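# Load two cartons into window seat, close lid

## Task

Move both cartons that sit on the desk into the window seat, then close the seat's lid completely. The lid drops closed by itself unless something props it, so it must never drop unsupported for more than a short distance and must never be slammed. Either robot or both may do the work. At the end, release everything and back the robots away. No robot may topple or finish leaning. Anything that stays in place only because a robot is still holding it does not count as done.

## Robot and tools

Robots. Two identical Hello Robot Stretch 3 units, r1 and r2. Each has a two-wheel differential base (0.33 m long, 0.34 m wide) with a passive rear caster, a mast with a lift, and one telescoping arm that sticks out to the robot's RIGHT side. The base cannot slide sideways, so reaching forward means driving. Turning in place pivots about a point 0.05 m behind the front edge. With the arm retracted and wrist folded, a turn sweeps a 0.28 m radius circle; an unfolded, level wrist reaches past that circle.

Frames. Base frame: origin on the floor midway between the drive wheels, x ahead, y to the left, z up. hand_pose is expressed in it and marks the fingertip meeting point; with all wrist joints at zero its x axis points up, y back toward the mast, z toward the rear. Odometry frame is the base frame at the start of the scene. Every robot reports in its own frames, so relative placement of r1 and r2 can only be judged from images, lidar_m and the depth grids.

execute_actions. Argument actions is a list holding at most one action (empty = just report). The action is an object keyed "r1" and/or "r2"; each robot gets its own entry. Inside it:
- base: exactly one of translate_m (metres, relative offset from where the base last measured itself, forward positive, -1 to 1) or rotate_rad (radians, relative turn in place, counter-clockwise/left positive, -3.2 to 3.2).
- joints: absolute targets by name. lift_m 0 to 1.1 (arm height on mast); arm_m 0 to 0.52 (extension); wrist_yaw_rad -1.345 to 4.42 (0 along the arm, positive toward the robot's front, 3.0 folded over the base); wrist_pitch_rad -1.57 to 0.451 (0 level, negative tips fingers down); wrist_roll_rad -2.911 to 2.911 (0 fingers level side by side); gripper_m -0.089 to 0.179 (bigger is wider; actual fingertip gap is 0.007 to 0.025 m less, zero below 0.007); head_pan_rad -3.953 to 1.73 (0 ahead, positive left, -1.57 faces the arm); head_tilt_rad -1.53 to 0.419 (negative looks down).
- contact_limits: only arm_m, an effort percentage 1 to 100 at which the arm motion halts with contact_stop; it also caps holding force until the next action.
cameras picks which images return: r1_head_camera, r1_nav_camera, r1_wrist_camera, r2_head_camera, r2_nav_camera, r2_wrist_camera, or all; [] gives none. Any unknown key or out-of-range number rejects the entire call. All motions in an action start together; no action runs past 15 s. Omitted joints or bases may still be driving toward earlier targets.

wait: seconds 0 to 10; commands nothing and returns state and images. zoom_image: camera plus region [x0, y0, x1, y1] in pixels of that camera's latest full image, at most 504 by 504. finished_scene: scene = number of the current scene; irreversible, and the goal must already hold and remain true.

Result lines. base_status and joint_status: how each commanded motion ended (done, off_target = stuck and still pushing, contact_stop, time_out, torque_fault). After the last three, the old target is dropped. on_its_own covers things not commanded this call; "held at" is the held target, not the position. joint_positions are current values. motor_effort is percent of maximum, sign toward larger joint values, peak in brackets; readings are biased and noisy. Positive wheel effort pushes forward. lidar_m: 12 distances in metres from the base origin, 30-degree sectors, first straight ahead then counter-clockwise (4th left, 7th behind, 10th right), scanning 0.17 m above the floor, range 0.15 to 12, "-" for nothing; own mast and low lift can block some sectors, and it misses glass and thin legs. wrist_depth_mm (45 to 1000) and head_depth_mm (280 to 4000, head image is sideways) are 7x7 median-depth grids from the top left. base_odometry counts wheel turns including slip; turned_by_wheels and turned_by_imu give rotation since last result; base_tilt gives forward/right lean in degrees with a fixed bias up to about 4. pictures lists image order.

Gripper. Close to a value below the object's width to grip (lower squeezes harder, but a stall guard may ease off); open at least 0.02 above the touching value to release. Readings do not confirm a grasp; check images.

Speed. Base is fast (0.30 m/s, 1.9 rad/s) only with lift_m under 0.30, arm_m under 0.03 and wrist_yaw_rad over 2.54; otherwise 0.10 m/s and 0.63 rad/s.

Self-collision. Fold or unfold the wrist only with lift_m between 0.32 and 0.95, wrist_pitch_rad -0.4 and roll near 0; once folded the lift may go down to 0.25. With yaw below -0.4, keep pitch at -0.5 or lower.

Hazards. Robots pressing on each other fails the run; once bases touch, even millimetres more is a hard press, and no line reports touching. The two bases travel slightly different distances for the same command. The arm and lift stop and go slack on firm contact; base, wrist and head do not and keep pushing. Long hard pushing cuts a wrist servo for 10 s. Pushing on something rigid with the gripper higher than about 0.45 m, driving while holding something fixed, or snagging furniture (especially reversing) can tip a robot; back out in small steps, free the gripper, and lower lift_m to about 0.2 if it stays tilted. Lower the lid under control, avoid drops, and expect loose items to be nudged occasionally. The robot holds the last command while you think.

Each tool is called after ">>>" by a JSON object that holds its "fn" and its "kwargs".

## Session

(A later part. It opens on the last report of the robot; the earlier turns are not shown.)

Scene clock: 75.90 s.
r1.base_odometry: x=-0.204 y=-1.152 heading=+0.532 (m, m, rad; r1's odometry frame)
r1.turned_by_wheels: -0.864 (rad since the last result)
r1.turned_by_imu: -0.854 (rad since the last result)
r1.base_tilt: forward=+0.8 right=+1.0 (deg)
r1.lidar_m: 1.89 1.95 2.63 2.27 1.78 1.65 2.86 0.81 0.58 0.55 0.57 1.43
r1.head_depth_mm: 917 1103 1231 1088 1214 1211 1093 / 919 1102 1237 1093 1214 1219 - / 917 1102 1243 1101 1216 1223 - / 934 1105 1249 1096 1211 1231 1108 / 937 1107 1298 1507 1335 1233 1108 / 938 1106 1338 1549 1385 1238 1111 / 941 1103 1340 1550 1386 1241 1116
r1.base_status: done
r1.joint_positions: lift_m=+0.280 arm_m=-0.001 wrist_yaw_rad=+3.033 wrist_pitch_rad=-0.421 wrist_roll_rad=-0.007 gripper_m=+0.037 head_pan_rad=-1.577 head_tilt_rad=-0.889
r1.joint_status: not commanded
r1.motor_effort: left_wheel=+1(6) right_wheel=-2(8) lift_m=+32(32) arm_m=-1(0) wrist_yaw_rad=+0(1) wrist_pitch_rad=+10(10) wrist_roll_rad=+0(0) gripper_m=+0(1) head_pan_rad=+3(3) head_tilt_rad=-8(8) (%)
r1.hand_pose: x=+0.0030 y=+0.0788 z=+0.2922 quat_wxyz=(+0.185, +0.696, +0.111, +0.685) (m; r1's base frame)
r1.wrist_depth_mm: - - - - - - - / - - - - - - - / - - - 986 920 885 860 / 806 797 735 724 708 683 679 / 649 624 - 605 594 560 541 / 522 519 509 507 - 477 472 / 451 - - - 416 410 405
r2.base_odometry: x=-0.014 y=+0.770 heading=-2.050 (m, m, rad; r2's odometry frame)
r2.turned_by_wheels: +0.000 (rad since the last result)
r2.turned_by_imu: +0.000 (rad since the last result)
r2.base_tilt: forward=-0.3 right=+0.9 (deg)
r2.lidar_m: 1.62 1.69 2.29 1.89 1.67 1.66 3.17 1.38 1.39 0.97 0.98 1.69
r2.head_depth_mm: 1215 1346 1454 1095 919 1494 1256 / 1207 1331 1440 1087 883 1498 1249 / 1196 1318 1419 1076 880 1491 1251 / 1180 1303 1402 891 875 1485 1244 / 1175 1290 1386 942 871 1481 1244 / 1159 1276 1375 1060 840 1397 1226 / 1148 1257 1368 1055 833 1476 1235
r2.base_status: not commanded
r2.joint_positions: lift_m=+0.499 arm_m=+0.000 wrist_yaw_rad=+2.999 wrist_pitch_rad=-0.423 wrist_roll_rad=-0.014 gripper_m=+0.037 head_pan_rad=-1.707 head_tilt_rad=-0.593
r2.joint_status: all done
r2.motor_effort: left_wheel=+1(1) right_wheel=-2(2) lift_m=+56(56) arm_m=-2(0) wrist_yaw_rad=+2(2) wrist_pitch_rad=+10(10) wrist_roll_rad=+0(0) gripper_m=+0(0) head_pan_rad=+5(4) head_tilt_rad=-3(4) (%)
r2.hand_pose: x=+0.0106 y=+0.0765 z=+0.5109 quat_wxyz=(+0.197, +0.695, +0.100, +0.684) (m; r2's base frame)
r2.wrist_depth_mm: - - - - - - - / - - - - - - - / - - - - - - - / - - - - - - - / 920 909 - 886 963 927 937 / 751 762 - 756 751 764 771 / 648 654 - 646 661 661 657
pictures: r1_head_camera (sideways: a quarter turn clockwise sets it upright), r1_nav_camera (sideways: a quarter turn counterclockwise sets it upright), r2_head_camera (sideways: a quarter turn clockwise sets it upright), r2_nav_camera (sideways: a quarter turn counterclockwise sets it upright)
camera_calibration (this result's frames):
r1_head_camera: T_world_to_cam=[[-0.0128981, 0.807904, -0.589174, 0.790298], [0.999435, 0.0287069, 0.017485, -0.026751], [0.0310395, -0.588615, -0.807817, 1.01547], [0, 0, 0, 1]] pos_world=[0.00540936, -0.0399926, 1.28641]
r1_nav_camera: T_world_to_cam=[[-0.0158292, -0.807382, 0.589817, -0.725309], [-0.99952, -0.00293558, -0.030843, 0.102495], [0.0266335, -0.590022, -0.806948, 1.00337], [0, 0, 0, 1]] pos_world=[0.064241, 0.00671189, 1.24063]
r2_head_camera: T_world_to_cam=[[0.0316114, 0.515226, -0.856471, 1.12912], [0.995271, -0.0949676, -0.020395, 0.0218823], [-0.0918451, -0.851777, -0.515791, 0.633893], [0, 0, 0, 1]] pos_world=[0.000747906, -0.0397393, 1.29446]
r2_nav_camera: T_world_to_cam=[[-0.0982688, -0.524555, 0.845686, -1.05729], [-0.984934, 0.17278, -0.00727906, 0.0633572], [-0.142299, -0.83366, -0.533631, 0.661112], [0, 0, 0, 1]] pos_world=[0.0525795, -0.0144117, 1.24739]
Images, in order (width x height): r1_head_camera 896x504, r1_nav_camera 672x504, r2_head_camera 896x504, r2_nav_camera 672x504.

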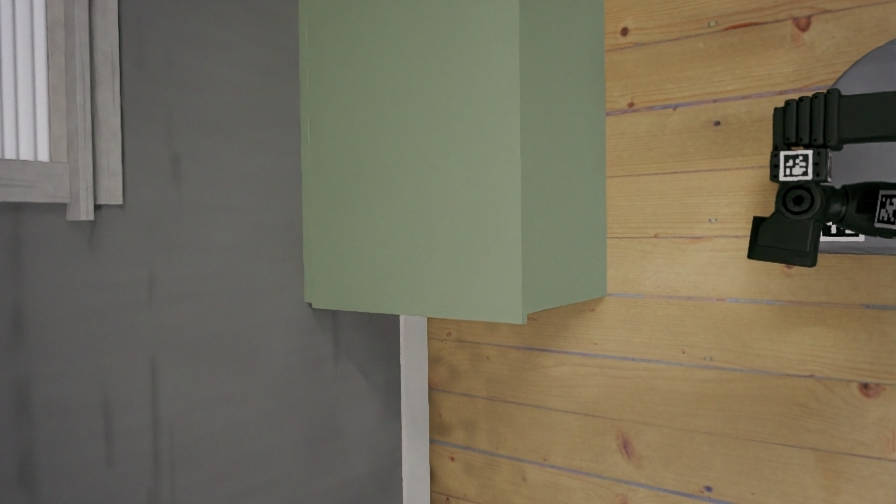

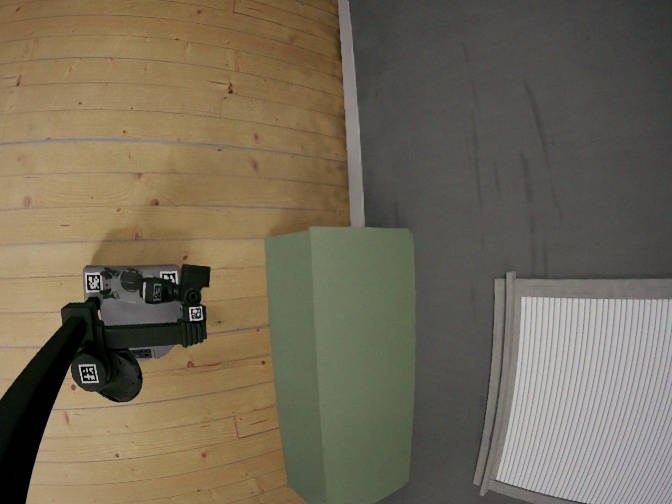

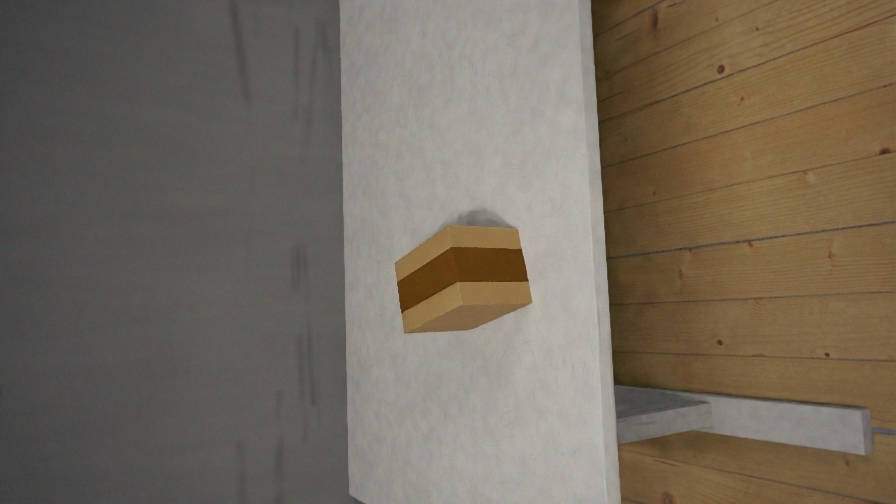

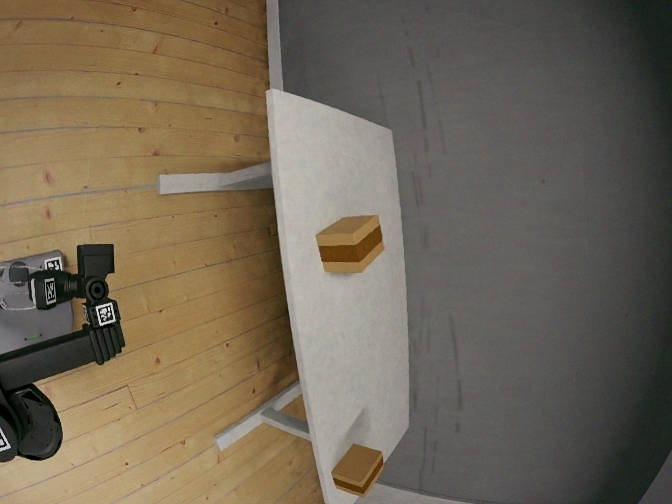

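>>> {"fn": "execute_actions", "kwargs": {"actions": [{"r1":{"base":{"translate_m":0.06},"joints":{"lift_m":0.34,"gripper_m":0.0}},"r2":{"base":{"rotate_rad":-1.623},"joints":{"lift_m":0.8,"wrist_yaw_rad":0.0,"gripper_m":0.179}}}], "cameras": []}}

>>> {"fn": "execute_actions", "kwargs": {"actions": [{"r1":{"joints":{"wrist_yaw_rad":0.0}},"r2":{"base":{"translate_m":0.2},"joints":{"lift_m":1.08}}}], "cameras": []}}

>>> {"fn": "execute_actions", "kwargs": {"actions": [{"r1":{"joints":{"wrist_pitch_rad":0.2,"lift_m":0.17}},"r2":{"base":{"rotate_rad":1.60},"joints":{"wrist_pitch_rad":-1.57,"head_tilt_rad":-0.8,"head_pan_rad":-1.57}}}]}}

Scene clock: 125.13 s.
r1.base_odometry: x=-0.152 y=-1.122 heading=+0.532 (m, m, rad; r1's odometry frame)
r1.turned_by_wheels: +0.000 (rad since the last result)
r1.turned_by_imu: +0.000 (rad since the last result)
r1.base_tilt: forward=+0.5 right=+1.1 (deg)
r1.lidar_m: 1.83 1.90 2.54 2.29 1.84 1.83 2.92 0.81 0.58 0.55 1.06 1.43
r1.head_depth_mm: 914 1100 1230 1085 1206 1216 1099 / 912 1100 1230 1089 1205 1221 - / 920 1104 1243 1092 1207 1218 - / 938 1103 1263 1097 1278 1232 1105 / 937 1098 1338 1550 1385 1227 1111 / 936 1100 1340 1547 1388 1228 1110 / 936 1101 1336 1565 1394 1241 1112
r1.base_status: done
r1.joint_positions: lift_m=+0.340 arm_m=-0.001 wrist_yaw_rad=+3.033 wrist_pitch_rad=-0.421 wrist_roll_rad=-0.007 gripper_m=+0.000 head_pan_rad=-1.577 head_tilt_rad=-0.889
r1.joint_status: all done
r1.motor_effort: left_wheel=+2(7) right_wheel=-2(6) lift_m=+50(52) arm_m=+0(1) wrist_yaw_rad=+0(0) wrist_pitch_rad=+10(9) wrist_roll_rad=+0(0) gripper_m=-3(80) head_pan_rad=+4(3) head_tilt_rad=-7(7) (%)
r1.hand_pose: x=+0.0030 y=+0.0788 z=+0.3517 quat_wxyz=(+0.185, +0.696, +0.111, +0.685) (m; r1's base frame)
r1.wrist_depth_mm: - - - - - - - / - - - - - - - / - - - - - - - / 902 891 865 838 798 785 743 / 745 712 - 721 680 640 626 / 609 597 578 - 572 544 530 / 517 506 - - 471 472 463
r2.base_odometry: x=-0.014 y=+0.770 heading=+2.610 (m, m, rad; r2's odometry frame)
r2.turned_by_wheels: -1.623 (rad since the last result)
r2.turned_by_imu: -1.640 (rad since the last result)
r2.base_tilt: forward=-0.3 right=+0.8 (deg)
r2.lidar_m: 1.05 0.98 1.72 1.62 1.67 2.18 1.90 1.93 1.71 3.17 2.14 1.37
r2.head_depth_mm: 2859 3137 3399 2460 1865 1501 1281 / 2814 3089 3368 2449 1877 1497 1313 / 2760 3047 3320 2451 1847 1535 1275 / 2736 3033 3219 2443 1853 1488 - / 2652 2953 3161 2408 1849 1488 1239 / 2657 2924 3115 2385 1818 1516 1230 / 2618 2879 3049 2377 1828 1471 1235
r2.base_status: done
r2.joint_positions: lift_m=+0.799 arm_m=+0.000 wrist_yaw_rad=+0.001 wrist_pitch_rad=-0.423 wrist_roll_rad=-0.014 gripper_m=+0.179 head_pan_rad=-1.707 head_tilt_rad=-0.593
r2.joint_status: all done
r2.motor_effort: left_wheel=+1(7) right_wheel=-2(5) lift_m=+56(57) arm_m=-1(1) wrist_yaw_rad=-1(2) wrist_pitch_rad=+10(10) wrist_roll_rad=-1(0) gripper_m=+0(93) head_pan_rad=+3(3) head_tilt_rad=-3(3) (%)
r2.hand_pose: x=-0.0212 y=-0.3688 z=+0.8110 quat_wxyz=(+0.696, +0.150, -0.686, -0.147) (m; r2's base frame)
r2.wrist_depth_mm: - - - - - - - / - - - - - - - / - - - - - - - / - - - - - - - / - - - - - - - / - - - - - - - / 943 971 975 972 954 982 955
pictures: none
No camera images: the call's "cameras" was empty. Leave "cameras" out to get every camera's image.

Scene clock: 128.50 s.
r1.base_odometry: x=-0.152 y=-1.122 heading=+0.532 (m, m, rad; r1's odometry frame)
r1.turned_by_wheels: +0.000 (rad since the last result)
r1.turned_by_imu: +0.000 (rad since the last result)
r1.base_tilt: forward=+0.6 right=+1.0 (deg)
r1.lidar_m: 1.84 1.90 2.55 2.29 1.97 2.03 2.92 0.81 0.58 0.55 1.06 1.43
r1.head_depth_mm: 917 1100 1229 1082 1210 1219 1095 / 911 1094 1236 1093 1210 1220 - / 917 1100 1238 1095 1211 1238 - / 935 1105 1255 1101 1250 1227 1124 / 935 1106 1337 1539 1382 1231 1113 / 935 1103 1337 1542 1393 1234 1116 / 934 1106 1338 1552 1398 1241 1118
r1.base_status: not commanded
r1.joint_positions: lift_m=+0.340 arm_m=-0.001 wrist_yaw_rad=+0.003 wrist_pitch_rad=-0.421 wrist_roll_rad=-0.007 gripper_m=+0.000 head_pan_rad=-1.577 head_tilt_rad=-0.889
r1.joint_status: all done
r1.motor_effort: left_wheel=+1(2) right_wheel=-2(1) lift_m=+50(50) arm_m=-1(1) wrist_yaw_rad=-3(5) wrist_pitch_rad=+9(10) wrist_roll_rad=+0(0) gripper_m=-2(2) head_pan_rad=+4(3) head_tilt_rad=-7(8) (%)
r1.hand_pose: x=-0.0208 y=-0.3679 z=+0.3517 quat_wxyz=(+0.695, +0.150, -0.688, -0.146) (m; r1's base frame)
r1.wrist_depth_mm: 687 696 702 589 534 473 430 / 754 753 363 312 305 300 301 / 813 798 339 325 323 325 332 / 849 850 778 361 364 359 363 / 757 719 665 399 396 407 407 / 612 601 579 - 441 464 462 / 508 507 492 487 482 473 468
r2.base_odometry: x=-0.186 y=+0.871 heading=+2.611 (m, m, rad; r2's odometry frame)
r2.turned_by_wheels: +0.000 (rad since the last result)
r2.turned_by_imu: +0.002 (rad since the last result)
r2.base_tilt: forward=-0.3 right=+0.8 (deg)
r2.lidar_m: 1.21 0.78 1.63 1.63 1.67 2.20 2.09 1.84 1.85 3.15 1.24 1.28
r2.head_depth_mm: - - - - - 1426 1251 / 2774 - - - - 1415 1250 / 2731 - - - - - 1217 / 2678 - - - - - 1243 / 2651 2875 - 2550 1771 1450 1236 / 2626 2863 3109 2518 1823 1474 1237 / 2604 2846 3107 2500 1827 1472 1235
r2.base_status: done
r2.joint_positions: lift_m=+1.079 arm_m=+0.000 wrist_yaw_rad=+0.001 wrist_pitch_rad=-0.423 wrist_roll_rad=-0.014 gripper_m=+0.179 head_pan_rad=-1.707 head_tilt_rad=-0.593
r2.joint_status: all done
r2.motor_effort: left_wheel=+1(7) right_wheel=-2(2) lift_m=+55(57) arm_m=-2(1) wrist_yaw_rad=-1(1) wrist_pitch_rad=+10(10) wrist_roll_rad=-1(0) gripper_m=+0(0) head_pan_rad=+3(4) head_tilt_rad=-3(3) (%)
r2.hand_pose: x=-0.0212 y=-0.3688 z=+1.0910 quat_wxyz=(+0.696, +0.150, -0.686, -0.147) (m; r2's base frame)
r2.wrist_depth_mm: - - - - - - - / - - - - - - - / - - - - - - - / 682 926 - - - - - / 689 - - - - - - / 598 - - - - - - / - - - - - - -
pictures: none
No camera images: the call's "cameras" was empty. Leave "cameras" out to get every camera's image.

Scene clock: 131.97 s.
r1.base_odometry: x=-0.152 y=-1.122 heading=+0.532 (m, m, rad; r1's odometry frame)
r1.turned_by_wheels: +0.000 (rad since the last result)
r1.turned_by_imu: +0.000 (rad since the last result)
r1.base_tilt: forward=+0.5 right=+1.2 (deg)
r1.lidar_m: 1.83 1.89 2.54 2.29 1.83 3.03 2.91 0.81 0.58 0.55 1.06 1.43
r1.head_depth_mm: 910 1097 1231 1082 1205 1214 1100 / 913 1099 1233 1092 1213 1219 1129 / 918 1101 1239 1098 1209 1238 - / 938 1106 1259 1098 1283 1226 1121 / 938 1102 1332 1545 1380 1231 1109 / 938 1104 1337 1550 1387 1236 1110 / 932 1105 1345 1556 1395 1236 1115
r1.base_status: not commanded
r1.joint_positions: lift_m=+0.170 arm_m=-0.001 wrist_yaw_rad=+0.003 wrist_pitch_rad=+0.175 wrist_roll_rad=-0.007 gripper_m=+0.000 head_pan_rad=-1.577 head_tilt_rad=-0.889
r1.joint_status: all done
r1.motor_effort: left_wheel=+1(1) right_wheel=-1(2) lift_m=+32(44) arm_m=-1(0) wrist_yaw_rad=-1(3) wrist_pitch_rad=+12(13) wrist_roll_rad=+0(0) gripper_m=-2(2) head_pan_rad=+3(4) head_tilt_rad=-7(7) (%)
r1.hand_pose: x=-0.0206 y=-0.4004 z=+0.3298 quat_wxyz=(+0.707, -0.061, -0.702, +0.062) (m; r1's base frame)
r1.wrist_depth_mm: 806 798 782 773 769 754 778 / 799 783 783 779 766 776 754 / 785 792 805 771 778 762 757 / 806 785 317 313 312 312 312 / 778 789 315 317 314 311 309 / 794 775 779 - 311 310 308 / 771 758 736 320 313 310 306
r2.base_odometry: x=-0.186 y=+0.871 heading=-2.073 (m, m, rad; r2's odometry frame)
r2.turned_by_wheels: +1.600 (rad since the last result)
r2.turned_by_imu: +1.617 (rad since the last result)
r2.base_tilt: forward=-0.3 right=+0.9 (deg)
r2.lidar_m: 1.64 1.68 2.25 2.09 1.84 3.30 3.15 1.23 1.27 1.21 0.79 1.67
r2.head_depth_mm: - - - - - - - / - - - - - - - / - 1169 - - - - - / 1029 1173 1039 772 702 - 1145 / 1034 1173 1034 816 712 1286 1133 / 1030 1179 1027 812 707 1309 1117 / 1032 1174 1028 813 707 1306 1133
r2.base_status: done
r2.joint_positions: lift_m=+1.079 arm_m=+0.000 wrist_yaw_rad=+0.001 wrist_pitch_rad=-1.558 wrist_roll_rad=-0.014 gripper_m=+0.179 head_pan_rad=-1.577 head_tilt_rad=-0.790
r2.joint_status: all done
joint sent to its limit — the command would take r2.wrist_pitch_rad past its lower limit, so that joint was sent only as far as its limit.
r2.motor_effort: left_wheel=-2(7) right_wheel=+2(6) lift_m=+56(55) arm_m=-1(2) wrist_yaw_rad=-1(1) wrist_pitch_rad=-4(9) wrist_roll_rad=-1(0) gripper_m=+0(1) head_pan_rad=+3(20) head_tilt_rad=-5(22) (%)
r2.hand_pose: x=-0.0217 y=-0.1242 z=+0.9616 quat_wxyz=(+0.507, +0.501, -0.499, -0.493) (m; r2's base frame)
r2.wrist_depth_mm: - - - - - - - / - - - - - - - / - - - - - - - / - - - - - - - / - - - - - - - / - - - - - - - / - - - - - - -
pictures: r1_head_camera (sideways: a quarter turn clockwise sets it upright), r1_nav_camera (sideways: a quarter turn counterclockwise sets it upright), r1_wrist_camera, r2_head_camera (sideways: a quarter turn clockwise sets it upright), r2_nav_camera (sideways: a quarter turn counterclockwise sets it upright), r2_wrist_camera
camera_calibration (this result's frames):
r1_head_camera: T_world_to_cam=[[-0.0129084, 0.807904, -0.589173, 0.790298], [0.999435, 0.0287197, 0.017485, -0.026751], [0.031047, -0.588615, -0.807817, 1.01547], [0, 0, 0, 1]] pos_world=[0.00540987, -0.0399926, 1.28641]
r1_nav_camera: T_world_to_cam=[[-0.0158189, -0.807382, 0.589817, -0.725309], [-0.99952, -0.00294832, -0.030843, 0.102495], [0.026641, -0.590022, -0.806948, 1.00337], [0, 0, 0, 1]] pos_world=[0.0642409, 0.00671264, 1.24063]
r1_wrist_camera: T_world_to_cam=[[-0.997643, -0.0601904, -0.032953, -0.0214429], [0.0329983, 0.000242898, -0.999455, 0.365602], [0.0601656, -0.998187, 0.00174385, -0.234734], [0, 0, 0, 1]] pos_world=[-0.0193337, -0.235688, 0.365106]
r2_head_camera: T_world_to_cam=[[-0.0345767, 0.67248, -0.739307, 0.976787], [0.999197, 0.0382313, -0.011956, 0.0108675], [0.0202245, -0.739127, -0.673262, 0.838066], [0, 0, 0, 1]] pos_world=[0.00596576, -0.0378473, 1.28651]
r2_nav_camera: T_world_to_cam=[[-0.0302904, -0.687922, 0.725152, -0.900582], [-0.999024, 0.0441599, 0.00016231, 0.0537544], [-0.0321343, -0.72444, -0.688589, 0.862021], [0, 0, 0, 1]] pos_world=[0.0541234, 0.00257809, 1.24663]
r2_wrist_camera: T_world_to_cam=[[-0.998925, -0.0457392, -0.00759672, -0.0193127], [-0.0463658, 0.98547, 0.163397, -0.00165287], [0.0000126872, 0.163574, -0.986531, 1.133], [0, 0, 0, 1]] pos_world=[-0.0193829, -0.184583, 1.11786]
Images, in order (width x height): r1_head_camera 896x504, r1_nav_camera 672x504, r1_wrist_camera 644x364, r2_head_camera 896x504, r2_nav_camera 672x504, r2_wrist_camera 644x364.

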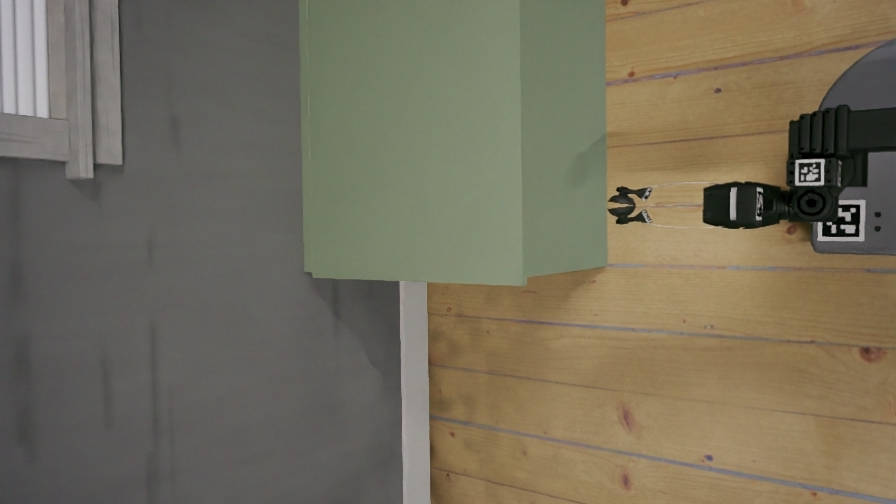

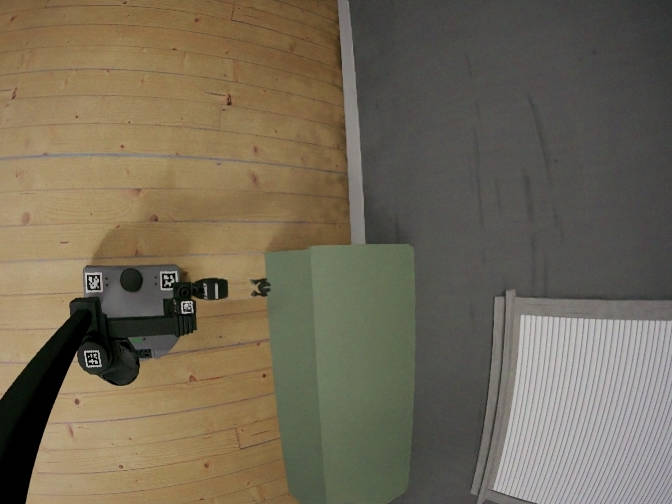

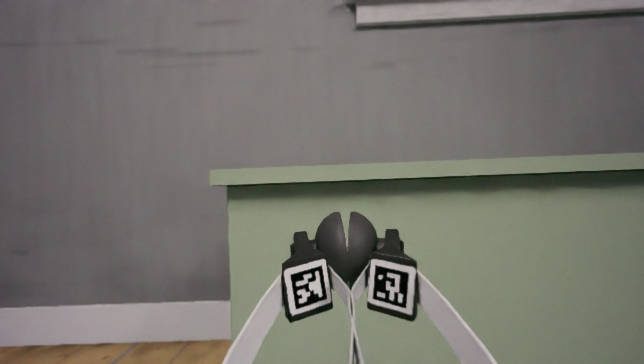

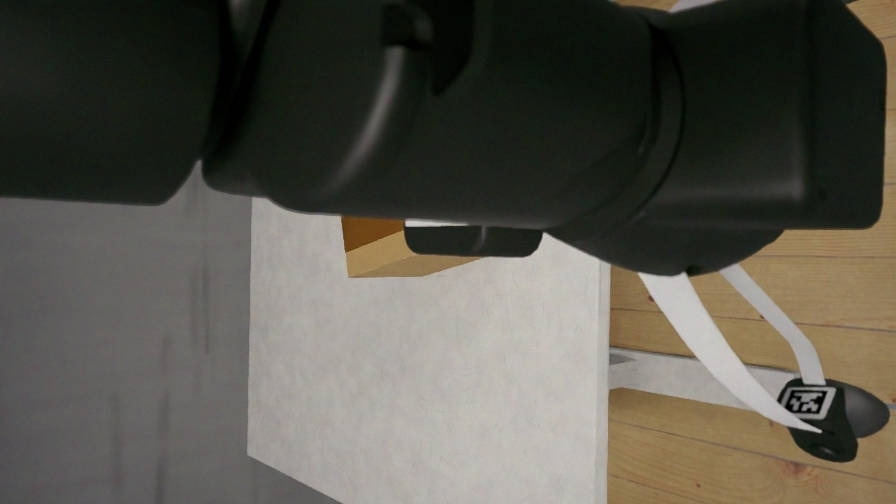

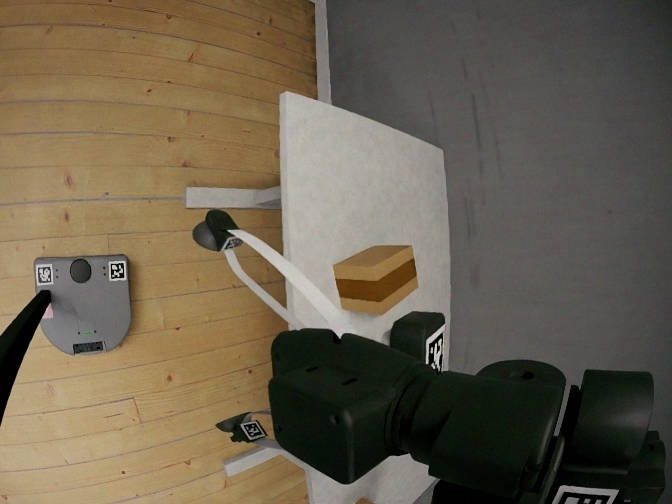

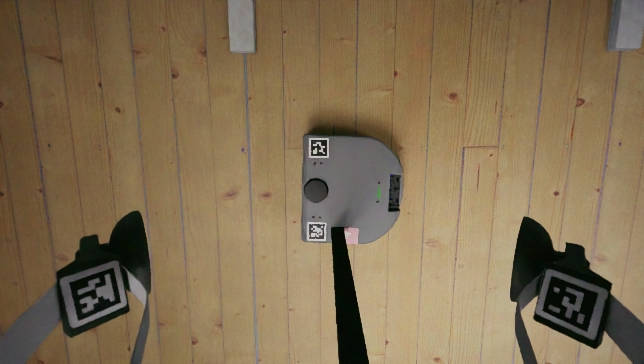

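>>> {"fn": "execute_actions", "kwargs": {"actions": [{"r1":{"joints":{"arm_m":0.14},"contact_limits":{"arm_m":20}},"r2":{"joints":{"arm_m":0.5,"wrist_yaw_rad":0.26,"lift_m":1.04}}}], "cameras": ["r1_head_camera","r1_wrist_camera","r2_head_camera","r2_wrist_camera"]}}

Scene clock: 150.20 s.
r1.base_odometry: x=-0.152 y=-1.122 heading=+0.532 (m, m, rad; r1's odometry frame)
r1.turned_by_wheels: +0.000 (rad since the last result)
r1.turned_by_imu: +0.000 (rad since the last result)
r1.base_tilt: forward=+0.6 right=+1.1 (deg)
r1.lidar_m: 1.83 1.90 2.54 2.28 1.83 3.04 2.91 0.80 0.58 0.55 1.06 1.43
r1.head_depth_mm: 915 1103 1230 1087 1205 1219 1098 / 912 1101 1242 1092 1210 1229 1130 / 916 1103 1242 1090 1210 1224 - / 935 1103 1260 1099 1278 1223 1119 / 934 1107 1334 1548 1377 1233 1107 / 938 1102 1344 1540 1383 1233 1112 / 938 1104 1341 1559 1393 1244 1117
r1.base_status: not commanded
r1.joint_positions: lift_m=+0.170 arm_m=+0.136 wrist_yaw_rad=+0.002 wrist_pitch_rad=+0.177 wrist_roll_rad=-0.007 gripper_m=+0.000 head_pan_rad=-1.577 head_tilt_rad=-0.889
r1.joint_status: arm_m contact_stop (moved +0.137 of +0.141)
r1.on_its_own: arm_m is slack since a contact_stop, until your next command for it (your +0.140 is given up)
r1.motor_effort: left_wheel=+0(1) right_wheel=+0(2) lift_m=+34(34) arm_m=+0(19) wrist_yaw_rad=-2(2) wrist_pitch_rad=+10(11) wrist_roll_rad=+0(0) gripper_m=-1(3) head_pan_rad=+4(3) head_tilt_rad=-7(7) (%)
r1.contact_limits: arm_m 20 (drawing in: default 22, maximum 36; extending or still: default 29, maximum 48)
r1.hand_pose: x=-0.0209 y=-0.5373 z=+0.3304 quat_wxyz=(+0.707, -0.062, -0.701, +0.063) (m; r1's base frame)
r1.wrist_depth_mm: 671 667 657 650 653 665 632 / 660 648 650 644 646 648 647 / 666 653 652 635 645 639 643 / 654 168 182 181 180 179 177 / 659 662 182 182 180 179 178 / 657 646 183 - 179 178 178 / 653 641 182 181 179 178 178
r2.base_odometry: x=-0.186 y=+0.871 heading=-2.073 (m, m, rad; r2's odometry frame)
r2.turned_by_wheels: +0.000 (rad since the last result)
r2.turned_by_imu: +0.000 (rad since the last result)
r2.base_tilt: forward=-0.3 right=+0.9 (deg)
r2.lidar_m: 1.64 1.69 2.25 2.10 1.84 3.29 3.17 1.24 1.27 1.21 0.78 1.66
r2.head_depth_mm: 1047 1167 1044 826 699 1314 1152 / 1043 1166 1042 825 697 1322 1152 / - 1219 1038 715 716 1314 1144 / 1027 1177 1031 731 712 1312 1151 / 1029 1170 1030 819 710 1318 1145 / 1032 1175 1028 813 710 1285 1142 / 1027 1171 1021 813 707 1309 1141
r2.base_status: not commanded
r2.joint_positions: lift_m=+1.041 arm_m=+0.500 wrist_yaw_rad=+0.259 wrist_pitch_rad=-1.559 wrist_roll_rad=-0.014 gripper_m=+0.179 head_pan_rad=-1.577 head_tilt_rad=-0.790
r2.joint_status: all done
r2.motor_effort: left_wheel=-2(2) right_wheel=+2(3) lift_m=+20(48) arm_m=+3(3) wrist_yaw_rad=+2(2) wrist_pitch_rad=-4(4) wrist_roll_rad=+0(0) gripper_m=+0(0) head_pan_rad=+4(3) head_tilt_rad=-5(5) (%)
r2.hand_pose: x=-0.0270 y=-0.6243 z=+0.9228 quat_wxyz=(+0.566, +0.561, -0.430, -0.425) (m; r2's base frame)
r2.wrist_depth_mm: 340 336 335 335 333 332 332 / 346 346 345 346 346 340 342 / 355 355 350 236 350 350 351 / 366 364 365 243 360 359 361 / 377 375 370 249 372 370 369 / - 386 383 255 381 381 377 / - - - 395 393 396 390
pictures: r1_head_camera (sideways: a quarter turn clockwise sets it upright), r1_wrist_camera, r2_head_camera (sideways: a quarter turn clockwise sets it upright), r2_wrist_camera
camera_calibration (this result's frames):
r1_head_camera: T_world_to_cam=[[-0.0129084, 0.807931, -0.589136, 0.790249], [0.999435, 0.0287191, 0.0174865, -0.0267531], [0.0310474, -0.588577, -0.807844, 1.01551], [0, 0, 0, 1]] pos_world=[0.00540988, -0.0399919, 1.28641]
r1_wrist_camera: T_world_to_cam=[[-0.997704, -0.0592419, -0.0328074, -0.0294641], [0.0330038, -0.00233896, -0.999452, 0.364856], [0.0591327, -0.998241, 0.0042888, -0.372199], [0, 0, 0, 1]] pos_world=[-0.019429, -0.372437, 0.365286]
r2_head_camera: T_world_to_cam=[[-0.0345753, 0.672659, -0.739144, 0.976574], [0.999197, 0.0382338, -0.0119452, 0.0108535], [0.0202253, -0.738964, -0.673441, 0.838299], [0, 0, 0, 1]] pos_world=[0.00596577, -0.0378436, 1.2865]
r2_wrist_camera: T_world_to_cam=[[-0.95444, -0.298304, -0.00763848, -0.204276], [-0.295455, 0.941118, 0.164325, 0.462087], [-0.0418301, 0.159096, -0.986377, 1.17245], [0, 0, 0, 1]] pos_world=[-0.00940014, -0.682347, 1.07898]
Images, in order (width x height): r1_head_camera 896x504, r1_wrist_camera 644x364, r2_head_camera 896x504, r2_wrist_camera 644x364.

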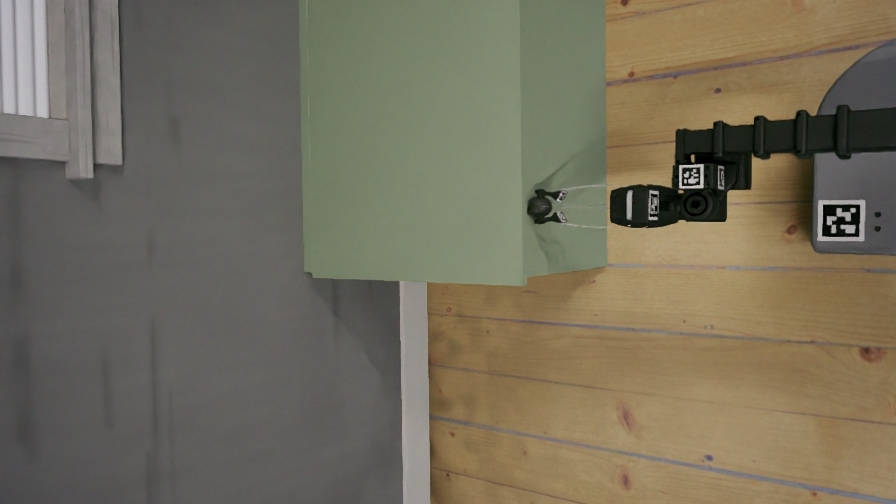

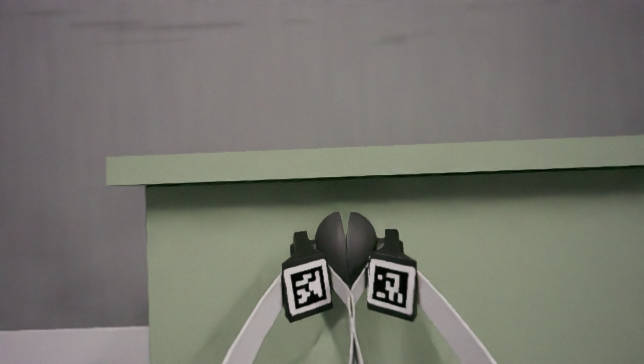

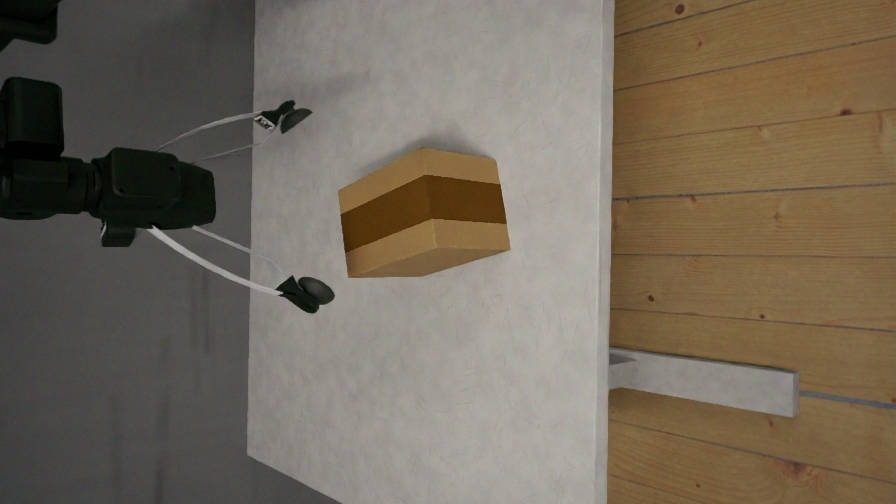

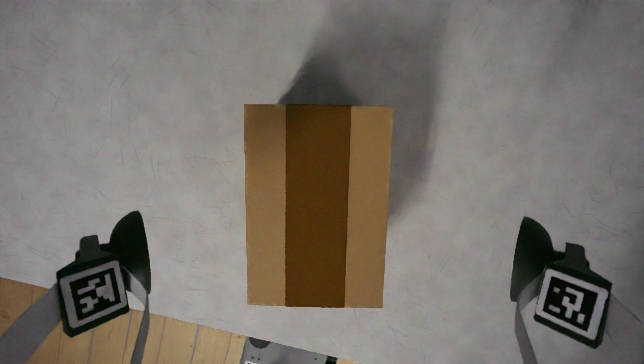

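>>> {"fn": "execute_actions", "kwargs": {"actions": [{"r1":{"joints":{"arm_m":0.134,"lift_m":0.205}},"r2":{"base":{"translate_m":0.009},"joints":{"lift_m":0.925}}}], "cameras": ["r1_head_camera","r1_wrist_camera","r2_wrist_camera"]}}

Scene clock: 165.47 s.
r1.base_odometry: x=-0.152 y=-1.122 heading=+0.532 (m, m, rad; r1's odometry frame)
r1.turned_by_wheels: +0.000 (rad since the last result)
r1.turned_by_imu: +0.000 (rad since the last result)
r1.base_tilt: forward=+0.6 right=+1.0 (deg)
r1.lidar_m: 1.83 1.89 2.54 2.29 1.84 3.04 2.92 0.81 0.58 0.55 1.06 1.43
r1.head_depth_mm: 911 1101 1229 1081 1203 1216 1100 / 911 1099 1232 1095 1212 1240 1131 / 921 1102 1239 1096 1221 1186 1149 / 939 1103 1257 1098 1279 1223 1124 / 939 1102 1344 1539 1376 1228 1108 / 938 1104 1334 1548 1391 1234 1112 / 937 1102 1338 1560 1392 1243 1112
r1.base_status: not commanded
r1.joint_positions: lift_m=+0.204 arm_m=+0.134 wrist_yaw_rad=+0.002 wrist_pitch_rad=+0.125 wrist_roll_rad=-0.007 gripper_m=+0.000 head_pan_rad=-1.577 head_tilt_rad=-0.889
r1.joint_status: all done
r1.on_its_own: wrist_pitch_rad is at rest, and its effort (+34) is outside its rest range (-20 to +32)
r1.motor_effort: left_wheel=+1(1) right_wheel=-1(1) lift_m=+57(57) arm_m=-1(3) wrist_yaw_rad=-1(2) wrist_pitch_rad=+34(36) wrist_roll_rad=+0(0) gripper_m=-3(2) head_pan_rad=+3(4) head_tilt_rad=-8(7) (%)
r1.hand_pose: x=-0.0209 y=-0.5363 z=+0.3512 quat_wxyz=(+0.709, -0.043, -0.703, +0.044) (m; r1's base frame)
r1.wrist_depth_mm: 652 639 640 632 628 634 617 / 648 630 644 631 635 611 637 / 647 641 634 648 646 628 634 / 677 648 292 216 170 163 163 / 664 185 182 181 180 179 178 / 665 676 185 - 181 181 180 / 662 648 186 184 184 182 181
r2.base_odometry: x=-0.191 y=+0.863 heading=-2.073 (m, m, rad; r2's odometry frame)
r2.turned_by_wheels: +0.000 (rad since the last result)
r2.turned_by_imu: +0.000 (rad since the last result)
r2.base_tilt: forward=-0.3 right=+0.9 (deg)
r2.lidar_m: 1.63 1.67 2.25 2.10 1.85 3.30 3.16 1.25 1.27 1.21 0.78 1.67
r2.head_depth_mm: 1024 - - 801 698 1319 1155 / 1001 1219 1047 824 697 1325 1152 / 1009 - 1002 713 714 1314 1145 / 1029 1176 1000 739 713 1317 1147 / 1031 1176 1032 819 712 1315 1143 / 1027 1180 1029 814 708 1279 1141 / 1029 1173 1026 812 707 1311 1142
r2.base_status: done
r2.joint_positions: lift_m=+0.926 arm_m=+0.500 wrist_yaw_rad=+0.259 wrist_pitch_rad=-1.559 wrist_roll_rad=-0.014 gripper_m=+0.179 head_pan_rad=-1.577 head_tilt_rad=-0.790
r2.joint_status: all done
r2.motor_effort: left_wheel=-1(3) right_wheel=+2(8) lift_m=+20(21) arm_m=+4(3) wrist_yaw_rad=+2(2) wrist_pitch_rad=-3(4) wrist_roll_rad=+0(0) gripper_m=+0(0) head_pan_rad=+3(4) head_tilt_rad=-4(5) (%)
r2.hand_pose: x=-0.0270 y=-0.6244 z=+0.8078 quat_wxyz=(+0.566, +0.561, -0.430, -0.425) (m; r2's base frame)
r2.wrist_depth_mm: 228 228 229 227 226 225 225 / 236 234 231 231 232 230 231 / 240 241 122 121 121 237 236 / 247 245 125 125 124 243 242 / 254 251 128 128 128 249 249 / - 262 133 131 132 256 255 / 270 268 136 135 135 266 267
pictures: r1_head_camera (sideways: a quarter turn clockwise sets it upright), r1_wrist_camera, r2_wrist_camera
camera_calibration (this result's frames):
r1_head_camera: T_world_to_cam=[[-0.0129084, 0.807931, -0.589136, 0.790249], [0.999435, 0.0287191, 0.0174866, -0.0267531], [0.0310474, -0.588577, -0.807845, 1.01551], [0, 0, 0, 1]] pos_world=[0.00540988, -0.0399919, 1.28641]
r1_wrist_camera: T_world_to_cam=[[-0.997709, -0.0574235, -0.0357692, -0.0267107], [0.032902, 0.0501217, -0.998201, 0.413297], [0.059113, -0.997091, -0.0481176, -0.352253], [0, 0, 0, 1]] pos_world=[-0.0194251, -0.373477, 0.394648]
r2_wrist_camera: T_world_to_cam=[[-0.95444, -0.298304, -0.00763849, -0.205156], [-0.295455, 0.941118, 0.164325, 0.480988], [-0.0418301, 0.159096, -0.986377, 1.05902], [0, 0, 0, 1]] pos_world=[-0.00940014, -0.68235, 0.963983]
Images, in order (width x height): r1_head_camera 896x504, r1_wrist_camera 644x364, r2_wrist_camera 644x364.

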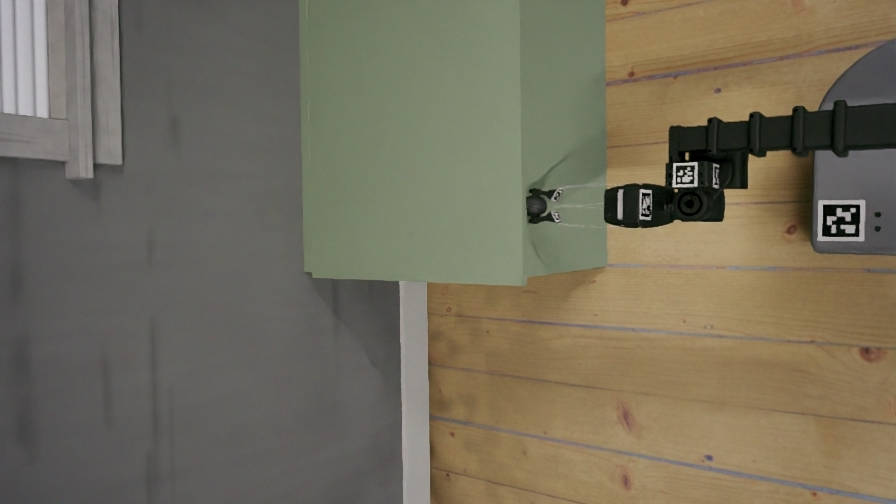

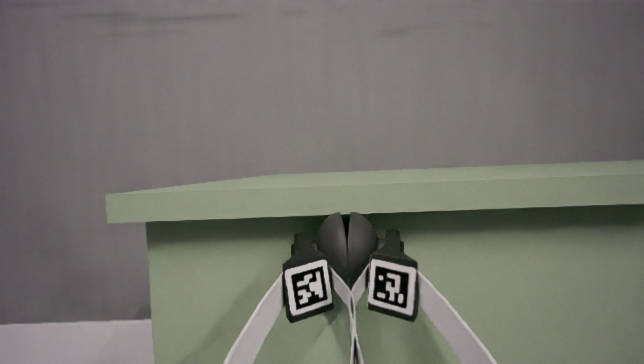

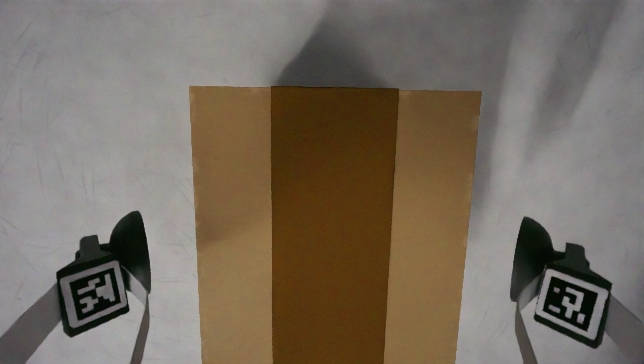

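>>> {"fn": "execute_actions", "kwargs": {"actions": [{"r1":{"joints":{"arm_m":0.136,"lift_m":0.235}},"r2":{"joints":{"lift_m":0.915,"gripper_m":0.06}}}], "cameras": ["r1_wrist_camera","r2_wrist_camera"]}}

Scene clock: 172.63 s.
r1.base_odometry: x=-0.152 y=-1.122 heading=+0.532 (m, m, rad; r1's odometry frame)
r1.turned_by_wheels: +0.000 (rad since the last result)
r1.turned_by_imu: +0.000 (rad since the last result)
r1.base_tilt: forward=+0.6 right=+1.1 (deg)
r1.lidar_m: 1.83 1.90 2.55 2.28 1.84 3.05 2.92 0.81 0.58 0.55 1.06 1.43
r1.head_depth_mm: 914 1097 1219 1086 1207 1217 1095 / 912 1101 1239 1092 1211 1237 - / 922 1101 1237 1093 1207 1186 1150 / 936 1099 1257 1104 1246 1229 1123 / 937 1101 1335 1549 1381 1234 1109 / 938 1105 1331 1546 1381 1231 1115 / 938 1105 1345 1552 1392 1242 1118
r1.base_status: not commanded
r1.joint_positions: lift_m=+0.234 arm_m=+0.135 wrist_yaw_rad=+0.001 wrist_pitch_rad=+0.024 wrist_roll_rad=-0.007 gripper_m=+0.000 head_pan_rad=-1.577 head_tilt_rad=-0.889
r1.joint_status: all done
r1.on_its_own: wrist_pitch_rad is at rest, and its effort (+81) is outside its rest range (-20 to +32)
r1.motor_effort: left_wheel=+1(1) right_wheel=+0(1) lift_m=+67(67) arm_m=+12(12) wrist_yaw_rad=-2(3) wrist_pitch_rad=+81(82) wrist_roll_rad=+0(0) gripper_m=-2(2) head_pan_rad=+3(4) head_tilt_rad=-7(7) (%)
r1.hand_pose: x=-0.0211 y=-0.5365 z=+0.3549 quat_wxyz=(+0.710, -0.008, -0.704, +0.009) (m; r1's base frame)
r1.wrist_depth_mm: 625 604 608 591 599 591 594 / 628 630 619 619 625 615 600 / 639 639 630 630 622 630 623 / 649 638 204 187 173 161 160 / 663 183 182 181 179 181 178 / 678 677 188 - 184 184 184 / 698 640 192 191 191 188 188
r2.base_odometry: x=-0.191 y=+0.863 heading=-2.073 (m, m, rad; r2's odometry frame)
r2.turned_by_wheels: +0.000 (rad since the last result)
r2.turned_by_imu: +0.000 (rad since the last result)
r2.base_tilt: forward=-0.3 right=+0.8 (deg)
r2.lidar_m: 1.63 1.68 2.24 2.10 1.85 3.31 3.16 1.24 1.27 1.21 0.78 1.67
r2.head_depth_mm: 1028 1124 - 799 698 1323 1153 / 1013 1217 1041 824 698 1311 1151 / 1012 - 1001 710 715 1318 1144 / 1030 1177 1038 737 714 1314 1147 / 1031 1170 1032 819 711 1306 1147 / 1034 1178 1028 814 710 1280 1145 / 1031 1178 1032 812 709 1312 1136
r2.base_status: not commanded
r2.joint_positions: lift_m=+0.916 arm_m=+0.500 wrist_yaw_rad=+0.259 wrist_pitch_rad=-1.563 wrist_roll_rad=-0.014 gripper_m=+0.061 head_pan_rad=-1.577 head_tilt_rad=-0.790
r2.joint_status: all done
r2.motor_effort: left_wheel=-1(2) right_wheel=+1(2) lift_m=+20(21) arm_m=+3(4) wrist_yaw_rad=+2(2) wrist_pitch_rad=-2(4) wrist_roll_rad=+0(0) gripper_m=-27(100) head_pan_rad=+3(3) head_tilt_rad=-4(4) (%)
r2.hand_pose: x=-0.0273 y=-0.6233 z=+0.7979 quat_wxyz=(+0.565, +0.562, -0.429, -0.426) (m; r2's base frame)
r2.wrist_depth_mm: 222 222 219 219 219 218 217 / 228 227 224 223 221 223 223 / 234 231 114 113 114 229 229 / 241 239 118 116 116 236 235 / 246 245 121 120 120 241 241 / 252 - 125 123 123 - 248 / 258 260 128 127 127 258 257
pictures: r1_wrist_camera, r2_wrist_camera
camera_calibration (this result's frames):
r1_wrist_camera: T_world_to_cam=[[-0.997751, -0.0528864, -0.0411793, -0.0224072], [0.0327994, 0.150549, -0.988058, 0.467299], [0.0584543, -0.987187, -0.148475, -0.311422], [0, 0, 0, 1]] pos_world=[-0.0194799, -0.378968, 0.414557]
r2_wrist_camera: T_world_to_cam=[[-0.954451, -0.298265, -0.0078398, -0.205017], [-0.295257, 0.940388, 0.1688, 0.477515], [-0.0429746, 0.163426, -0.985619, 1.05114], [0, 0, 0, 1]] pos_world=[-0.00951699, -0.681982, 0.953812]
Images, in order (width x height): r1_wrist_camera 644x364, r2_wrist_camera 644x364.

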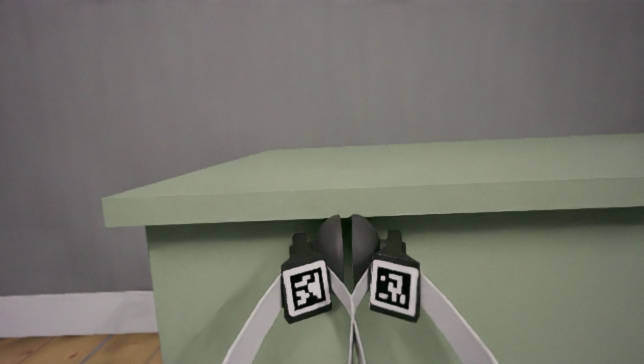

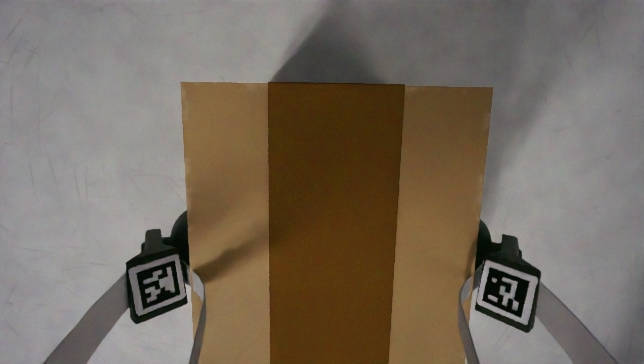

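Too heavy for the wrist; unload.

>>> {"fn": "execute_actions", "kwargs": {"actions": [{"r1":{"joints":{"arm_m":0.132,"lift_m":0.17}},"r2":{"joints":{"lift_m":0.98}}}], "cameras": ["r1_head_camera","r2_wrist_camera"]}}

>>> {"fn": "zoom_image", "kwargs": {"camera": "r1_head_camera", "region": [500,80,896,300]}}

Scene clock: 178.27 s.
r1.base_odometry: x=-0.152 y=-1.122 heading=+0.532 (m, m, rad; r1's odometry frame)
r1.turned_by_wheels: +0.000 (rad since the last result)
r1.turned_by_imu: +0.000 (rad since the last result)
r1.base_tilt: forward=+0.7 right=+1.1 (deg)
r1.lidar_m: 1.83 1.89 2.54 2.29 1.84 3.04 2.91 0.81 0.58 0.55 1.06 1.43
r1.head_depth_mm: 914 1102 1230 1088 1208 1213 1098 / 912 1096 1227 1088 1205 1224 1132 / 919 1103 1235 1096 1217 1223 - / 937 1102 1261 1096 1280 1224 1124 / 936 1101 1343 1546 1385 1224 1112 / 937 1099 1338 1548 1390 1238 1115 / 939 1104 1345 1561 1390 1238 1115
r1.base_status: not commanded
r1.joint_positions: lift_m=+0.170 arm_m=+0.132 wrist_yaw_rad=+0.001 wrist_pitch_rad=-0.010 wrist_roll_rad=-0.008 gripper_m=+0.000 head_pan_rad=-1.577 head_tilt_rad=-0.889
r1.joint_status: all done
r1.on_its_own: wrist_pitch_rad is held at +0.007, not at your +0.200, by its stall guard, which is not easing now
r1.motor_effort: left_wheel=+1(1) right_wheel=-1(1) lift_m=+32(44) arm_m=-5(5) wrist_yaw_rad=-2(1) wrist_pitch_rad=+8(8) wrist_roll_rad=+0(0) gripper_m=-2(1) head_pan_rad=+3(3) head_tilt_rad=-7(7) (%)
r1.hand_pose: x=-0.0212 y=-0.5334 z=+0.2825 quat_wxyz=(+0.710, +0.004, -0.704, -0.003) (m; r1's base frame)
r1.wrist_depth_mm: 599 610 597 593 606 587 584 / 618 155 154 155 169 168 168 / 639 176 174 174 173 172 171 / 666 650 179 179 178 178 177 / 679 670 184 183 183 182 182 / 678 682 190 - 187 187 186 / 556 524 198 196 194 192 194
r2.base_odometry: x=-0.191 y=+0.863 heading=-2.073 (m, m, rad; r2's odometry frame)
r2.turned_by_wheels: +0.000 (rad since the last result)
r2.turned_by_imu: +0.000 (rad since the last result)
r2.base_tilt: forward=-0.3 right=+0.9 (deg)
r2.lidar_m: 1.63 1.68 2.24 2.10 1.85 3.32 3.16 1.24 1.27 1.21 0.78 1.67
r2.head_depth_mm: - 1217 1045 826 699 1322 1154 / - 1167 1045 822 698 1324 1150 / - 1169 714 692 713 1308 1142 / 1027 1175 833 753 714 1315 1142 / 1028 1169 1027 816 710 1309 1144 / 1031 1170 1031 814 709 1282 1142 / 1032 1177 1027 813 708 1313 1140
r2.base_status: not commanded
r2.joint_positions: lift_m=+0.979 arm_m=+0.500 wrist_yaw_rad=+0.259 wrist_pitch_rad=-1.561 wrist_roll_rad=-0.014 gripper_m=+0.074 head_pan_rad=-1.577 head_tilt_rad=-0.790
r2.joint_status: all done
r2.on_its_own: gripper_m is held at +0.073, not at your +0.060, by its stall guard, which is not easing now
r2.motor_effort: left_wheel=-1(2) right_wheel=+1(3) lift_m=+62(66) arm_m=+2(2) wrist_yaw_rad=+2(2) wrist_pitch_rad=-3(3) wrist_roll_rad=-1(0) gripper_m=-21(22) head_pan_rad=+3(3) head_tilt_rad=-5(5) (%)
r2.hand_pose: x=-0.0271 y=-0.6240 z=+0.8614 quat_wxyz=(+0.566, +0.561, -0.430, -0.425) (m; r2's base frame)
r2.wrist_depth_mm: 278 280 277 276 277 276 274 / 287 285 280 283 280 281 281 / 294 293 116 115 115 287 289 / 302 303 119 118 118 294 296 / 310 308 123 122 122 304 304 / 317 - 127 126 126 - 314 / - 331 131 130 129 325 324
pictures: r1_head_camera (sideways: a quarter turn clockwise sets it upright), r2_wrist_camera
camera_calibration (this result's frames):
r1_head_camera: T_world_to_cam=[[-0.0129085, 0.807931, -0.589136, 0.790249], [0.999435, 0.0287192, 0.0174866, -0.0267531], [0.0310475, -0.588577, -0.807845, 1.01551], [0, 0, 0, 1]] pos_world=[0.00540989, -0.0399919, 1.28641]
r2_wrist_camera: T_world_to_cam=[[-0.954446, -0.298284, -0.00771392, -0.204676], [-0.295376, 0.940849, 0.166002, 0.470213], [-0.0422581, 0.160718, -0.986095, 1.11265], [0, 0, 0, 1]] pos_world=[-0.00944408, -0.682274, 1.01754]
Images, in order (width x height): r1_head_camera 896x504, r2_wrist_camera 644x364.

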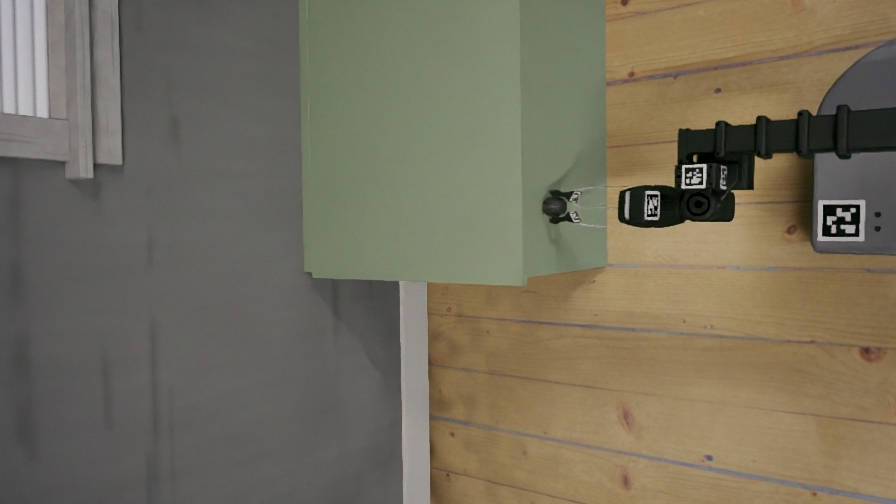

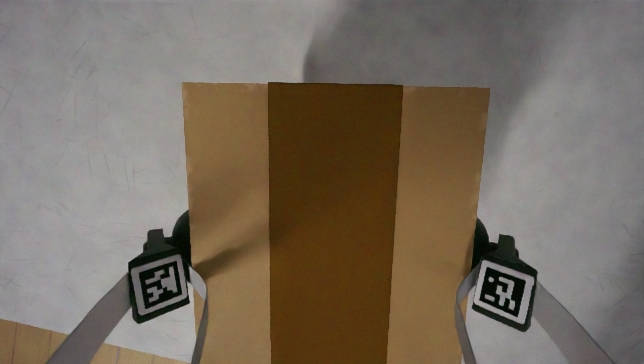

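Region (500, 80, 896, 300) of r1_head_camera's 896x504 image, scaled by 1.273, with more detail than that image has.

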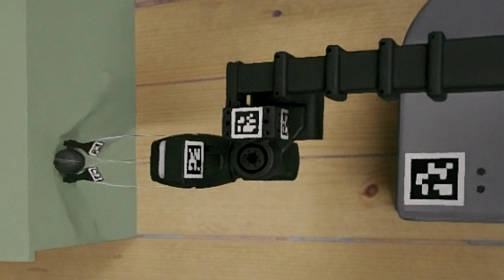

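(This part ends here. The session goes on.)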